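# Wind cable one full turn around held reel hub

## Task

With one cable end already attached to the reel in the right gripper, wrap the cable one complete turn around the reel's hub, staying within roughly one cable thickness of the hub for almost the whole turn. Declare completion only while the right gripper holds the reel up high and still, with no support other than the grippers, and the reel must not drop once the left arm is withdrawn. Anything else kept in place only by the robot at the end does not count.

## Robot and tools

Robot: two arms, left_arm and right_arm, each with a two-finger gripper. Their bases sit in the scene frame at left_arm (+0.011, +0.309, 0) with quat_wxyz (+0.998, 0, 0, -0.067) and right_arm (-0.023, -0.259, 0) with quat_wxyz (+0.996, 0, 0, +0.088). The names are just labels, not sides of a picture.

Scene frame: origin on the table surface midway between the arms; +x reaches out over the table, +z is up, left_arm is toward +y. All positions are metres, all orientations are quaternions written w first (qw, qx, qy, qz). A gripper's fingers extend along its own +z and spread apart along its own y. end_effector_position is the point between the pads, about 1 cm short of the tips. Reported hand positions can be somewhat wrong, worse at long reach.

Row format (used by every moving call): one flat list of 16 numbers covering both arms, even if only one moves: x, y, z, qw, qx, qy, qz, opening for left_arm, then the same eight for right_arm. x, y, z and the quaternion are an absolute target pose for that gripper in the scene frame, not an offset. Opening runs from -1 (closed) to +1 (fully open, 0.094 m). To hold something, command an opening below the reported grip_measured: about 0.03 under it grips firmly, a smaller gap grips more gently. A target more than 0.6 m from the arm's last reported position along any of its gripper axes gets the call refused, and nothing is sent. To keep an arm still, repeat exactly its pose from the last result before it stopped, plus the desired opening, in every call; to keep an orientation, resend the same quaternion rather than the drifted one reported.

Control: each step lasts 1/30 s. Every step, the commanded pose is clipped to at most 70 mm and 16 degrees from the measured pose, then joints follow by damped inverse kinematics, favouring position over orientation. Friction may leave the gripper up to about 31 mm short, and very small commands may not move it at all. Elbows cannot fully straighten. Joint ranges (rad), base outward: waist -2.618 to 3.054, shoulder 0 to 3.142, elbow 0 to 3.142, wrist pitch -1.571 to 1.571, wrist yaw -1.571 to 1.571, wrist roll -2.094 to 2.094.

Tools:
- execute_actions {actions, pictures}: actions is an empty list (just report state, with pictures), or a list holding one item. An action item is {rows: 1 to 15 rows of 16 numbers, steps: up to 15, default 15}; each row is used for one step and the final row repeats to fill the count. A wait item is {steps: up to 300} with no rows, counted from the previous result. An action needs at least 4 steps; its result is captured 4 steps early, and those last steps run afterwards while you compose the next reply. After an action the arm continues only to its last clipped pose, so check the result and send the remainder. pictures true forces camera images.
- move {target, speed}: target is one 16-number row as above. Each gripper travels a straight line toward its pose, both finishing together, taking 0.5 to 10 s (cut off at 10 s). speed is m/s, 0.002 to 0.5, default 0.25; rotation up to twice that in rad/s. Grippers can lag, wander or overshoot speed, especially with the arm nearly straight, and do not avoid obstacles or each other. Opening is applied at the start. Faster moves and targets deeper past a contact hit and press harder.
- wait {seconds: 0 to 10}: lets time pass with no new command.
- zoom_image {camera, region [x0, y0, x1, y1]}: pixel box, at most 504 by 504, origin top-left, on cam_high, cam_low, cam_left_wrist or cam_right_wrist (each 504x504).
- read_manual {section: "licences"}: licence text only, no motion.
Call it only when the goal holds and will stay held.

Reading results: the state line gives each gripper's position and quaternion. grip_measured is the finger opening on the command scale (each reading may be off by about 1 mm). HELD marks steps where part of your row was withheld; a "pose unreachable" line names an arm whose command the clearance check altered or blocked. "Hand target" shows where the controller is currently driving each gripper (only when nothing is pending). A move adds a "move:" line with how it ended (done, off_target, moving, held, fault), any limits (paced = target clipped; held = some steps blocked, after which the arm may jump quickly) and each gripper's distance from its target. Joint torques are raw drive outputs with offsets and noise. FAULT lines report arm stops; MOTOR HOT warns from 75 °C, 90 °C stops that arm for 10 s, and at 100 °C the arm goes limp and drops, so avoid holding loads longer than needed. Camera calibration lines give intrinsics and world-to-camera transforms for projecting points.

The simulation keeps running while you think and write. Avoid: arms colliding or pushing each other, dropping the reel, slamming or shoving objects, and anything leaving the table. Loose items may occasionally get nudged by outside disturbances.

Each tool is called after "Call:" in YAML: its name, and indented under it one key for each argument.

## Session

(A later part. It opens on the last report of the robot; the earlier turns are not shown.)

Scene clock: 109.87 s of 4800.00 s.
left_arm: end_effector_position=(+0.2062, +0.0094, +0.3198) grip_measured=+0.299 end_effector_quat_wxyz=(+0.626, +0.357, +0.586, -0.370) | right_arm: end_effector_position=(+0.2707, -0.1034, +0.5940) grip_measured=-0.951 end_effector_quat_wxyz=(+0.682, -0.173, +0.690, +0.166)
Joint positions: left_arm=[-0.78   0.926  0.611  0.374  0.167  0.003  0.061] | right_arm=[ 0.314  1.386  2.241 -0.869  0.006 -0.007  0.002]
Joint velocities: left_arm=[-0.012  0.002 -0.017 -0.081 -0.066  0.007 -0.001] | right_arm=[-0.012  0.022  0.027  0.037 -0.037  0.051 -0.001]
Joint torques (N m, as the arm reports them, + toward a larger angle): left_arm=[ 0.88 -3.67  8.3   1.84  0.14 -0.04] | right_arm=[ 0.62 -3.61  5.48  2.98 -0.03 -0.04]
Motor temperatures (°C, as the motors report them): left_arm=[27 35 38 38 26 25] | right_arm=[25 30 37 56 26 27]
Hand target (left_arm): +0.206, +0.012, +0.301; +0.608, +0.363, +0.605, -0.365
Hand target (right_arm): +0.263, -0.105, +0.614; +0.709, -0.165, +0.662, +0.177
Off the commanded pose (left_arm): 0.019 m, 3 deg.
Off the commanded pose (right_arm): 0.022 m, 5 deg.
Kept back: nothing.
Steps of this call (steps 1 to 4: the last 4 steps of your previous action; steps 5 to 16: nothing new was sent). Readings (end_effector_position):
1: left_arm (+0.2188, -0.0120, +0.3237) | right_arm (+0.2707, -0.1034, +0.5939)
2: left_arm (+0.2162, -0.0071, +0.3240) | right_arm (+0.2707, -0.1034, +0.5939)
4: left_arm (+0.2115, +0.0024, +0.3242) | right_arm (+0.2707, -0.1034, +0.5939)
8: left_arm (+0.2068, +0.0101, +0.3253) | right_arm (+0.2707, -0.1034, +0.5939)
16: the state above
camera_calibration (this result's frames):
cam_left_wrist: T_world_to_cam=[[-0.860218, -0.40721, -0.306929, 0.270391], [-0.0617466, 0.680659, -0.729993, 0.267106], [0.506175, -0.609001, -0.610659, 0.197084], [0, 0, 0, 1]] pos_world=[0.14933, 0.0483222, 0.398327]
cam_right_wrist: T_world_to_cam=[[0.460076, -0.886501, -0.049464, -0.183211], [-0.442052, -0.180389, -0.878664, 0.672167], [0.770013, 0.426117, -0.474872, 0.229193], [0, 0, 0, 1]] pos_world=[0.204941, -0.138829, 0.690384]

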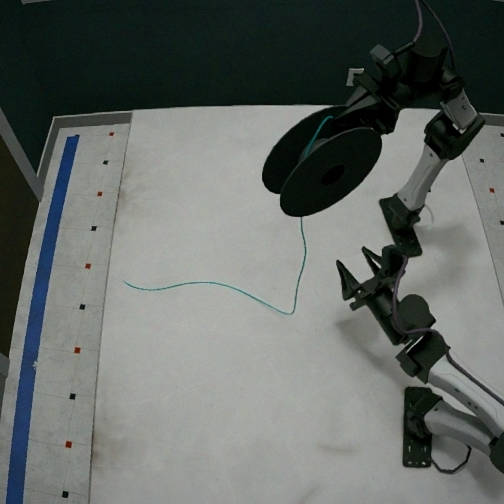

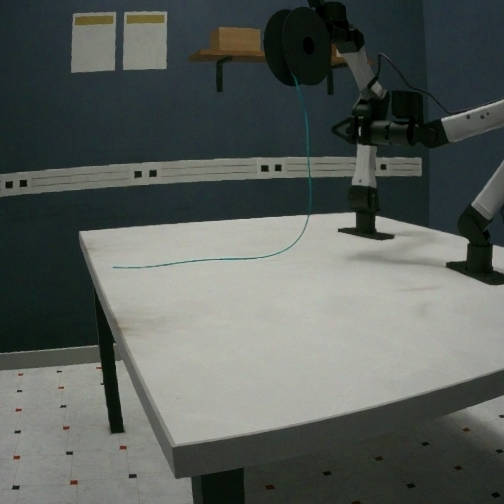

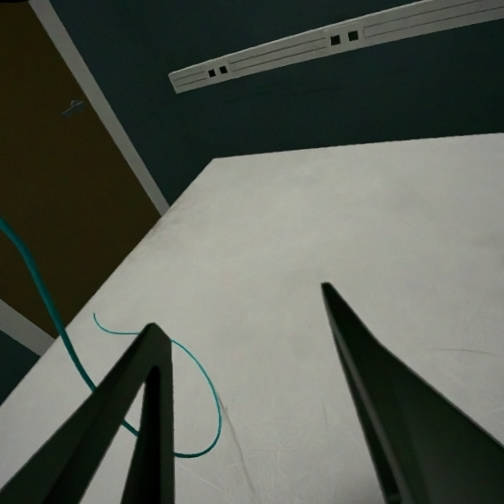

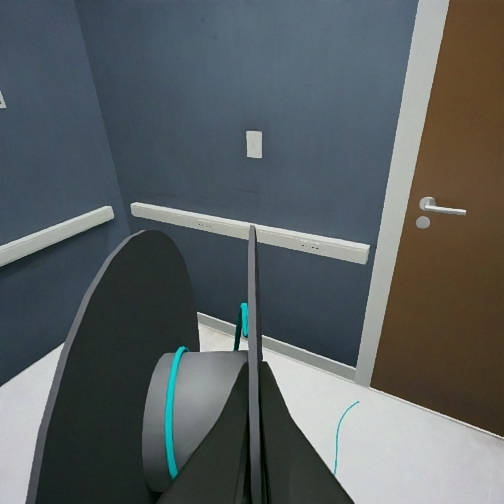

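Call:
move:
  target: [0.34,0.21,0.26,0.6830,0.1830,0.6830,-0.1830,0.3,0.272,-0.124,0.605,0.7238,-0.2543,0.5454,0.3375,-0.98]
  speed: 0.15

Scene clock: 115.03 s of 4800.00 s.
left_arm: end_effector_position=(+0.3351, +0.2073, +0.2763) grip_measured=+0.299 end_effector_quat_wxyz=(+0.700, +0.187, +0.665, -0.179) | right_arm: end_effector_position=(+0.2809, -0.1234, +0.5928) grip_measured=-0.951 end_effector_quat_wxyz=(+0.706, -0.251, +0.566, +0.345)
Joint positions: left_arm=[0.045 0.899 0.438 0.511 0.435 0.003 0.061] | right_arm=[-0.138  1.245  1.713 -0.123 -0.804  0.289  0.002]
Joint velocities: left_arm=[-0.017 -0.022 -0.007  0.051  0.051  0.007 -0.001] | right_arm=[-0.017  0.002 -0.002  0.051 -0.081 -0.037  0.   ]
Joint torques (N m, as the arm reports them, + toward a larger angle): left_arm=[ 0.81 -1.17  8.44  2.09  0.15  0.09] | right_arm=[-0.72 -3.86  6.62  2.34  0.17  0.09]
Motor temperatures (°C, as the motors report them): left_arm=[27 34 38 38 26 25] | right_arm=[25 30 36 56 26 27]
Hand target (left_arm): +0.337, +0.209, +0.260; +0.687, +0.187, +0.679, -0.179
Hand target (right_arm): +0.272, -0.127, +0.604; +0.723, -0.253, +0.546, +0.339
Off the commanded pose (left_arm): 0.017 m, 3 deg.
Off the commanded pose (right_arm): 0.015 m, 3 deg.
Kept back: nothing.
move: off_target (left_arm, right_arm)
camera_calibration (this result's frames):
cam_left_wrist: T_world_to_cam=[[-0.516296, -0.795567, -0.317037, 0.41653], [-0.416249, 0.556637, -0.718952, 0.250095], [0.748449, -0.239226, -0.618543, 0.0700933], [0, 0, 0, 1]] pos_world=[0.266693, 0.208933, 0.355217]
cam_right_wrist: T_world_to_cam=[[0.774106, -0.626339, -0.0919765, -0.23663], [-0.221989, -0.132506, -0.966004, 0.667839], [0.592859, 0.768207, -0.241614, 0.182941], [0, 0, 0, 1]] pos_world=[0.222971, -0.200255, 0.667572]

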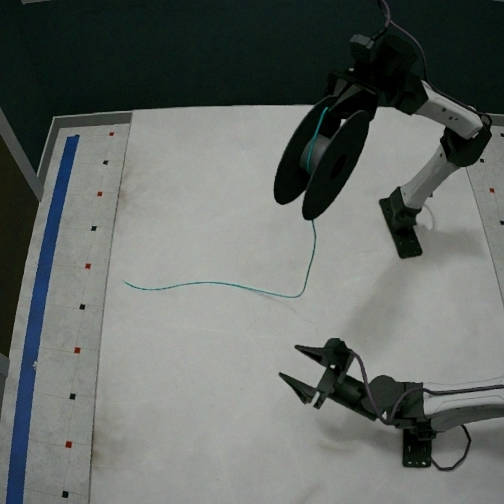

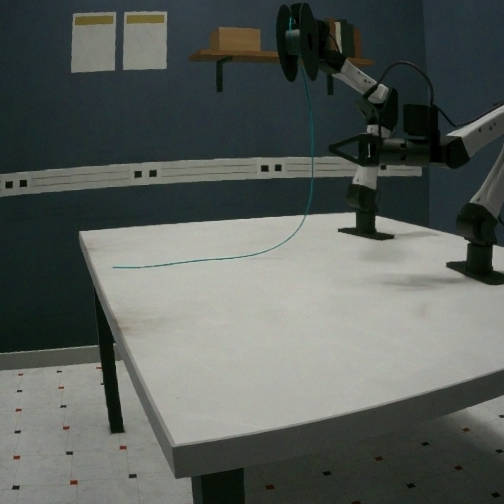

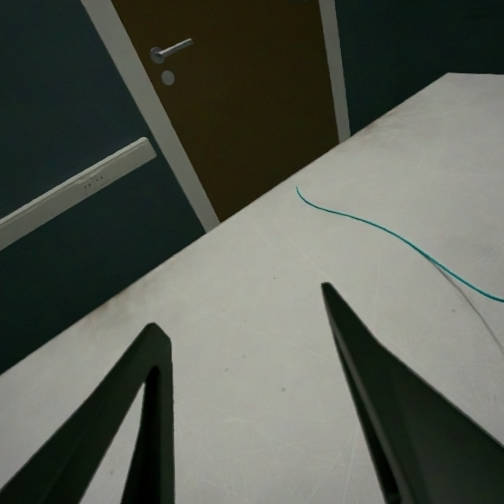

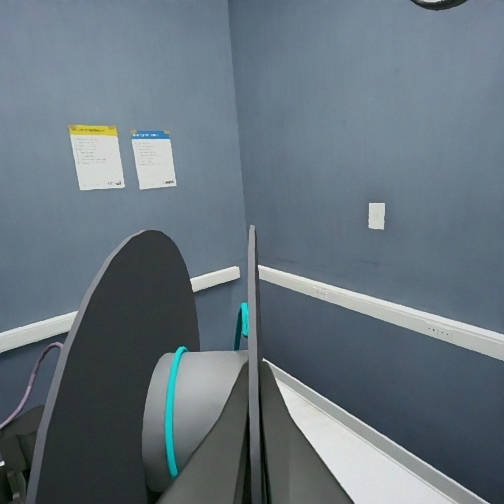

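Call:
zoom_image:
  camera: "cam_low"
  region: [250, 0, 350, 100]

Call:
zoom_image:
  camera: "cam_high"
  region: [260, 90, 390, 230]

Call:
zoom_image:
  camera: "cam_right_wrist"
  region: [130, 290, 290, 450]

Region (250, 0, 350, 100) of cam_low's 504x504 image, scaled by 5.040, with more detail than that image has.

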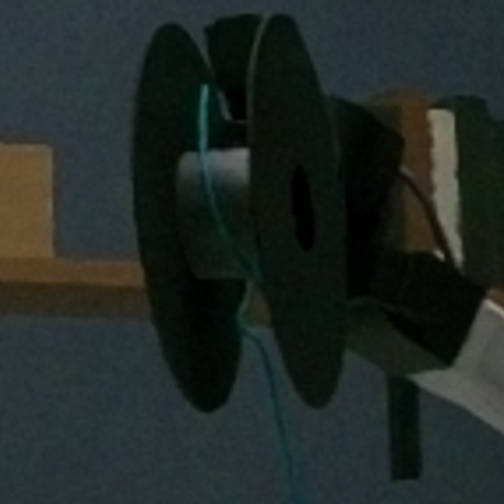

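Region (260, 90, 390, 230) of cam_high's 504x504 image, scaled by 3.600, with more detail than that image has; it fills the left 468 columns of this view, and the rest is white.

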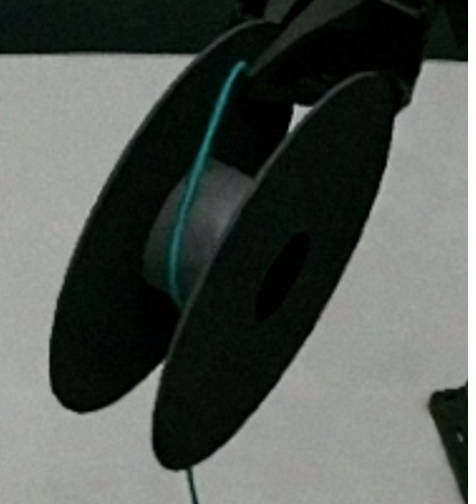

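Region (130, 290, 290, 450) of cam_right_wrist's 504x504 image, scaled by 3.150, with more detail than that image has.

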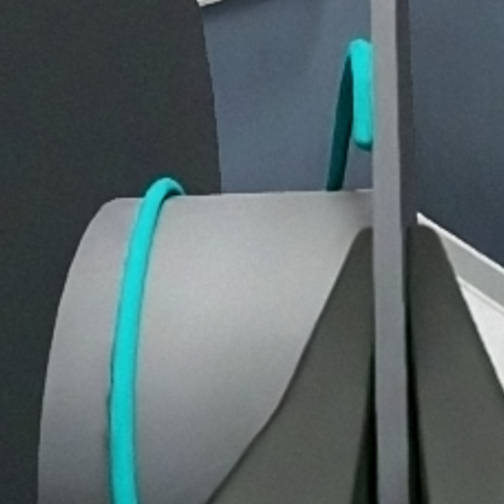

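Call:
zoom_image:
  camera: "cam_low"
  region: [275, 20, 325, 80]

Region (275, 20, 325, 80) of cam_low's 504x504 image, scaled by 8.400, with more detail than that image has.

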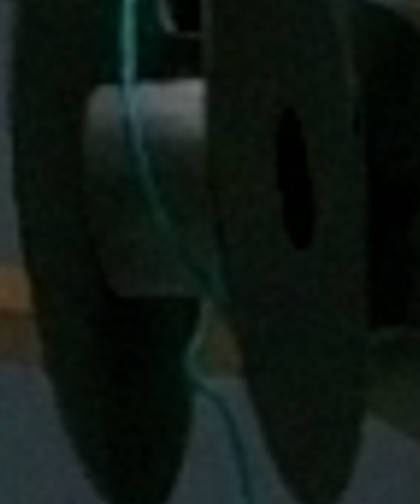

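Call:
move:
  target: [0.337,0.209,0.262,0.6830,0.1830,0.6830,-0.1830,0.3,0.281,-0.092,0.60,0.6627,-0.3372,0.4815,0.4640,-0.98]
  speed: 0.15

Scene clock: 120.27 s of 4800.00 s.
left_arm: end_effector_position=(+0.3350, +0.2072, +0.2764) grip_measured=+0.299 end_effector_quat_wxyz=(+0.700, +0.187, +0.665, -0.179) | right_arm: end_effector_position=(+0.2765, -0.0936, +0.6018) grip_measured=-0.952 end_effector_quat_wxyz=(+0.659, -0.343, +0.486, +0.460)
Joint positions: left_arm=[0.045 0.899 0.438 0.511 0.436 0.003 0.061] | right_arm=[-0.132  1.386  1.699  0.361 -1.084  0.609  0.002]
Joint velocities: left_arm=[-0.007  0.017 -0.017  0.037 -0.007  0.022 -0.001] | right_arm=[-0.007  0.022  0.012  0.051 -0.007  0.051 -0.001]
Joint torques (N m, as the arm reports them, + toward a larger angle): left_arm=[ 0.88 -1.82  9.89  1.8   0.15 -0.02] | right_arm=[ 0.74 -3.44  6.05  1.52  0.57  0.05]
Motor temperatures (°C, as the motors report them): left_arm=[27 34 38 38 26 25] | right_arm=[25 30 36 54 26 27]
Hand target (left_arm): +0.337, +0.209, +0.262; +0.683, +0.183, +0.683, -0.183
Hand target (right_arm): +0.281, -0.092, +0.600; +0.662, -0.337, +0.482, +0.464
Off the commanded pose (left_arm): 0.015 m, 3 deg.
Off the commanded pose (right_arm): 0.005 m, 1 deg.
Kept back: nothing.
move: off_target (left_arm)
camera_calibration (this result's frames):
cam_left_wrist: T_world_to_cam=[[-0.516781, -0.795172, -0.317238, 0.416567], [-0.415549, 0.556957, -0.719109, 0.249933], [0.748503, -0.239794, -0.618257, 0.0701913], [0, 0, 0, 1]] pos_world=[0.266594, 0.208872, 0.355276]
cam_right_wrist: T_world_to_cam=[[0.942561, -0.330242, -0.0501972, -0.257716], [-0.107552, -0.157766, -0.981602, 0.654957], [0.316246, 0.930618, -0.184222, 0.222087], [0, 0, 0, 1]] pos_world=[0.243121, -0.188457, 0.670884]

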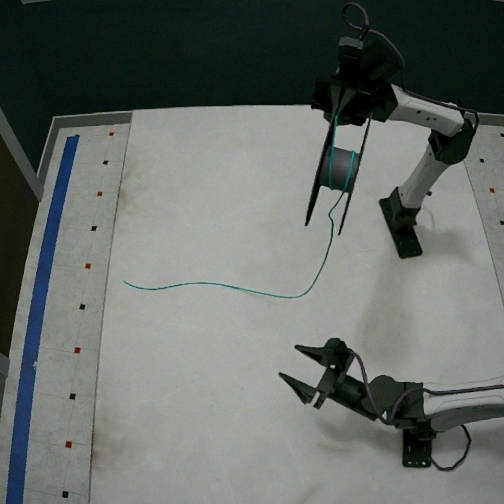

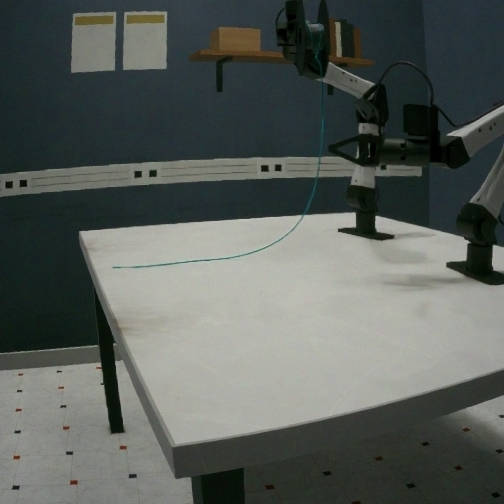

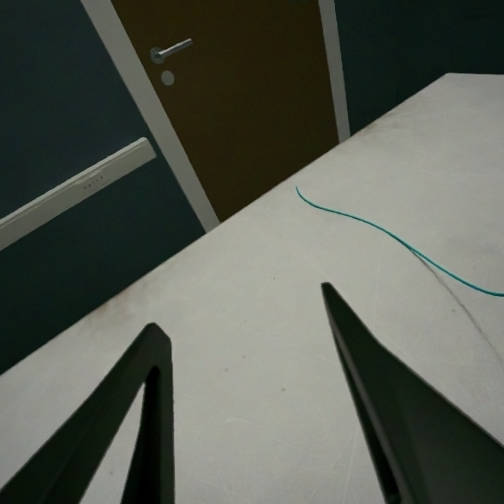

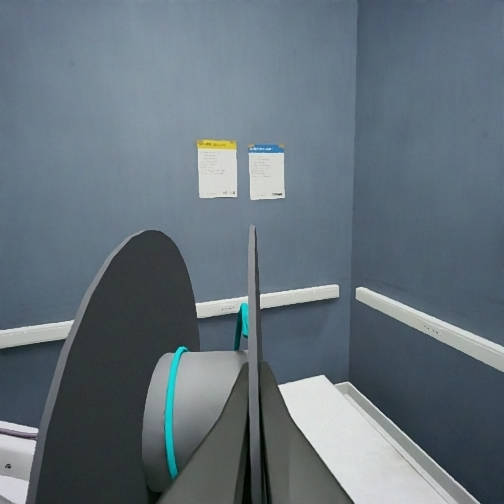

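Call:
zoom_image:
  camera: "cam_high"
  region: [290, 110, 390, 250]

Call:
zoom_image:
  camera: "cam_low"
  region: [265, 0, 355, 100]

Region (290, 110, 390, 250) of cam_high's 504x504 image, scaled by 3.600, with more detail than that image has; it fills the left 360 columns of this view, and the rest is white.

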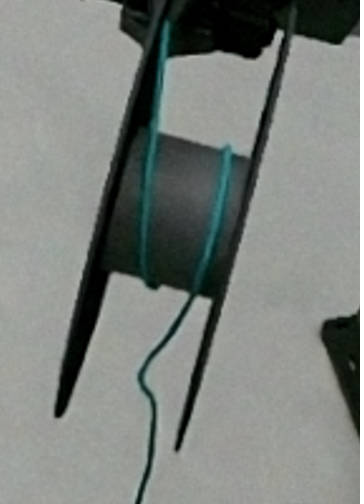

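Region (265, 0, 355, 100) of cam_low's 504x504 image, scaled by 5.040, with more detail than that image has; it fills the left 454 columns of this view, and the rest is white.

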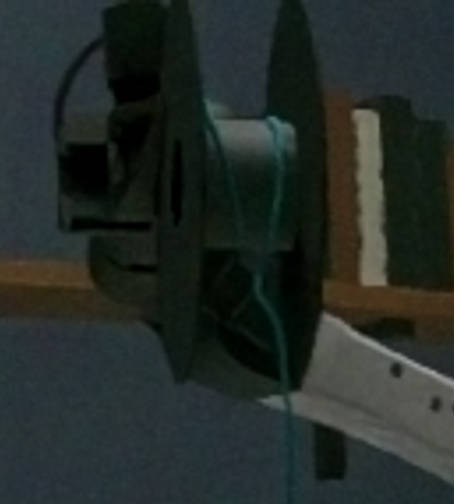

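Call:
execute_actions:
  actions: []

Scene clock: 121.30 s of 4800.00 s.
left_arm: end_effector_position=(+0.3350, +0.2072, +0.2764) grip_measured=+0.299 end_effector_quat_wxyz=(+0.700, +0.187, +0.665, -0.179) | right_arm: end_effector_position=(+0.2761, -0.0936, +0.6021) grip_measured=-0.952 end_effector_quat_wxyz=(+0.659, -0.344, +0.485, +0.460)
Joint positions: left_arm=[0.045 0.899 0.438 0.511 0.436 0.003 0.061] | right_arm=[-0.132  1.386  1.699  0.364 -1.085  0.611  0.002]
Joint velocities: left_arm=[-0.032 -0.002 -0.002 -0.081  0.022 -0.037  0.   ] | right_arm=[ 0.002  0.017 -0.007 -0.007 -0.022 -0.022  0.   ]
Joint torques (N m, as the arm reports them, + toward a larger angle): left_arm=[ 0.87 -1.8   9.92  1.79  0.15 -0.02] | right_arm=[ 0.85 -3.45  6.03  1.54  0.58  0.1 ]
Motor temperatures (°C, as the motors report them): left_arm=[27 34 38 38 26 25] | right_arm=[25 30 36 54 26 27]
Hand target (left_arm): +0.337, +0.209, +0.262; +0.683, +0.183, +0.683, -0.183
Hand target (right_arm): +0.281, -0.092, +0.600; +0.662, -0.338, +0.482, +0.464
Off the commanded pose (left_arm): 0.015 m, 3 deg.
Off the commanded pose (right_arm): 0.006 m, 1 deg.
Kept back: nothing.
Steps of this call (steps 1 to 31: nothing new was sent). Readings (end_effector_position):
1: left_arm (+0.3350, +0.2072, +0.2764) | right_arm (+0.2764, -0.0936, +0.6019)
2: left_arm (+0.3350, +0.2072, +0.2764) | right_arm (+0.2763, -0.0936, +0.6019)
4: left_arm (+0.3350, +0.2072, +0.2764) | right_arm (+0.2762, -0.0936, +0.6020)
8: left_arm (+0.3350, +0.2072, +0.2764) | right_arm (+0.2761, -0.0936, +0.6021)
31: the state above
camera_calibration (this result's frames):
cam_left_wrist: T_world_to_cam=[[-0.516781, -0.795172, -0.317238, 0.416567], [-0.415549, 0.556957, -0.719109, 0.249933], [0.748503, -0.239794, -0.618257, 0.0701913], [0, 0, 0, 1]] pos_world=[0.266594, 0.208872, 0.355276]
cam_right_wrist: T_world_to_cam=[[0.943008, -0.329141, -0.0490125, -0.258056], [-0.106041, -0.157615, -0.981791, 0.654922], [0.315423, 0.931034, -0.183534, 0.222075], [0, 0, 0, 1]] pos_world=[0.24275, -0.18847, 0.671107]

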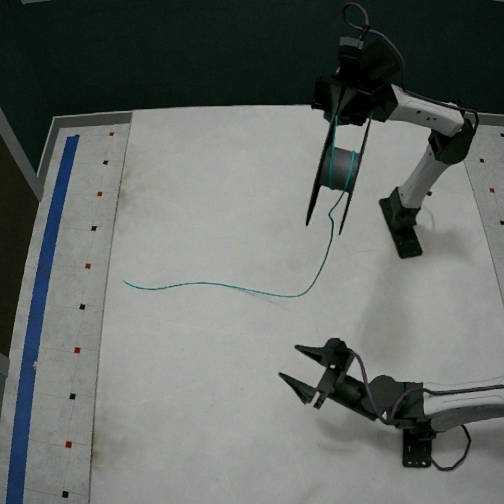

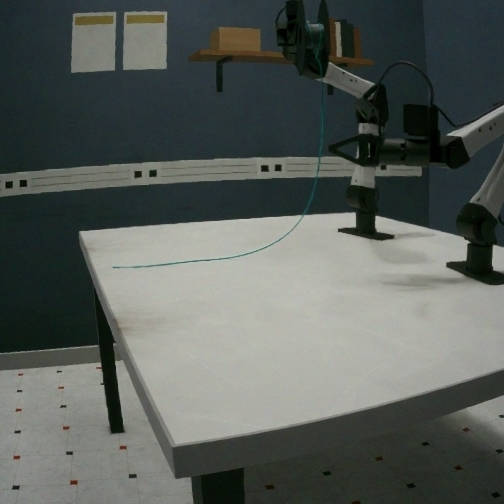

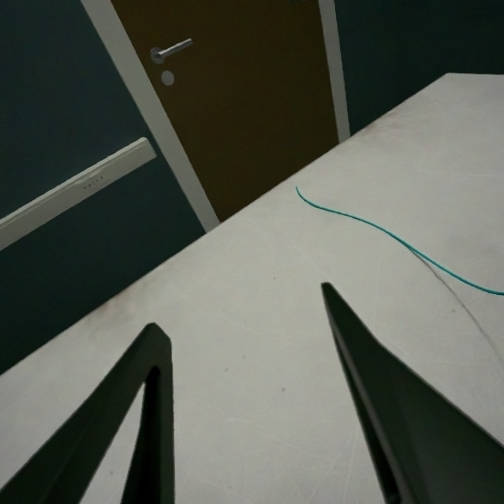

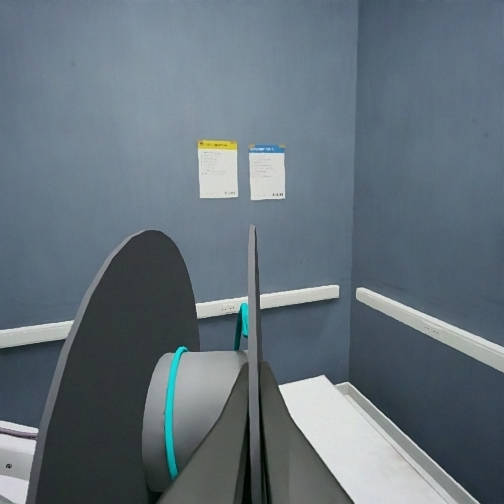

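The reel is held high and steady, the left arm is clear, the cable end is still on the table, and the wrap looks snug for more than a full turn wherever the cameras show it.

Call:
finished_scene:
  scene: 2

The scene is finished: the task was done.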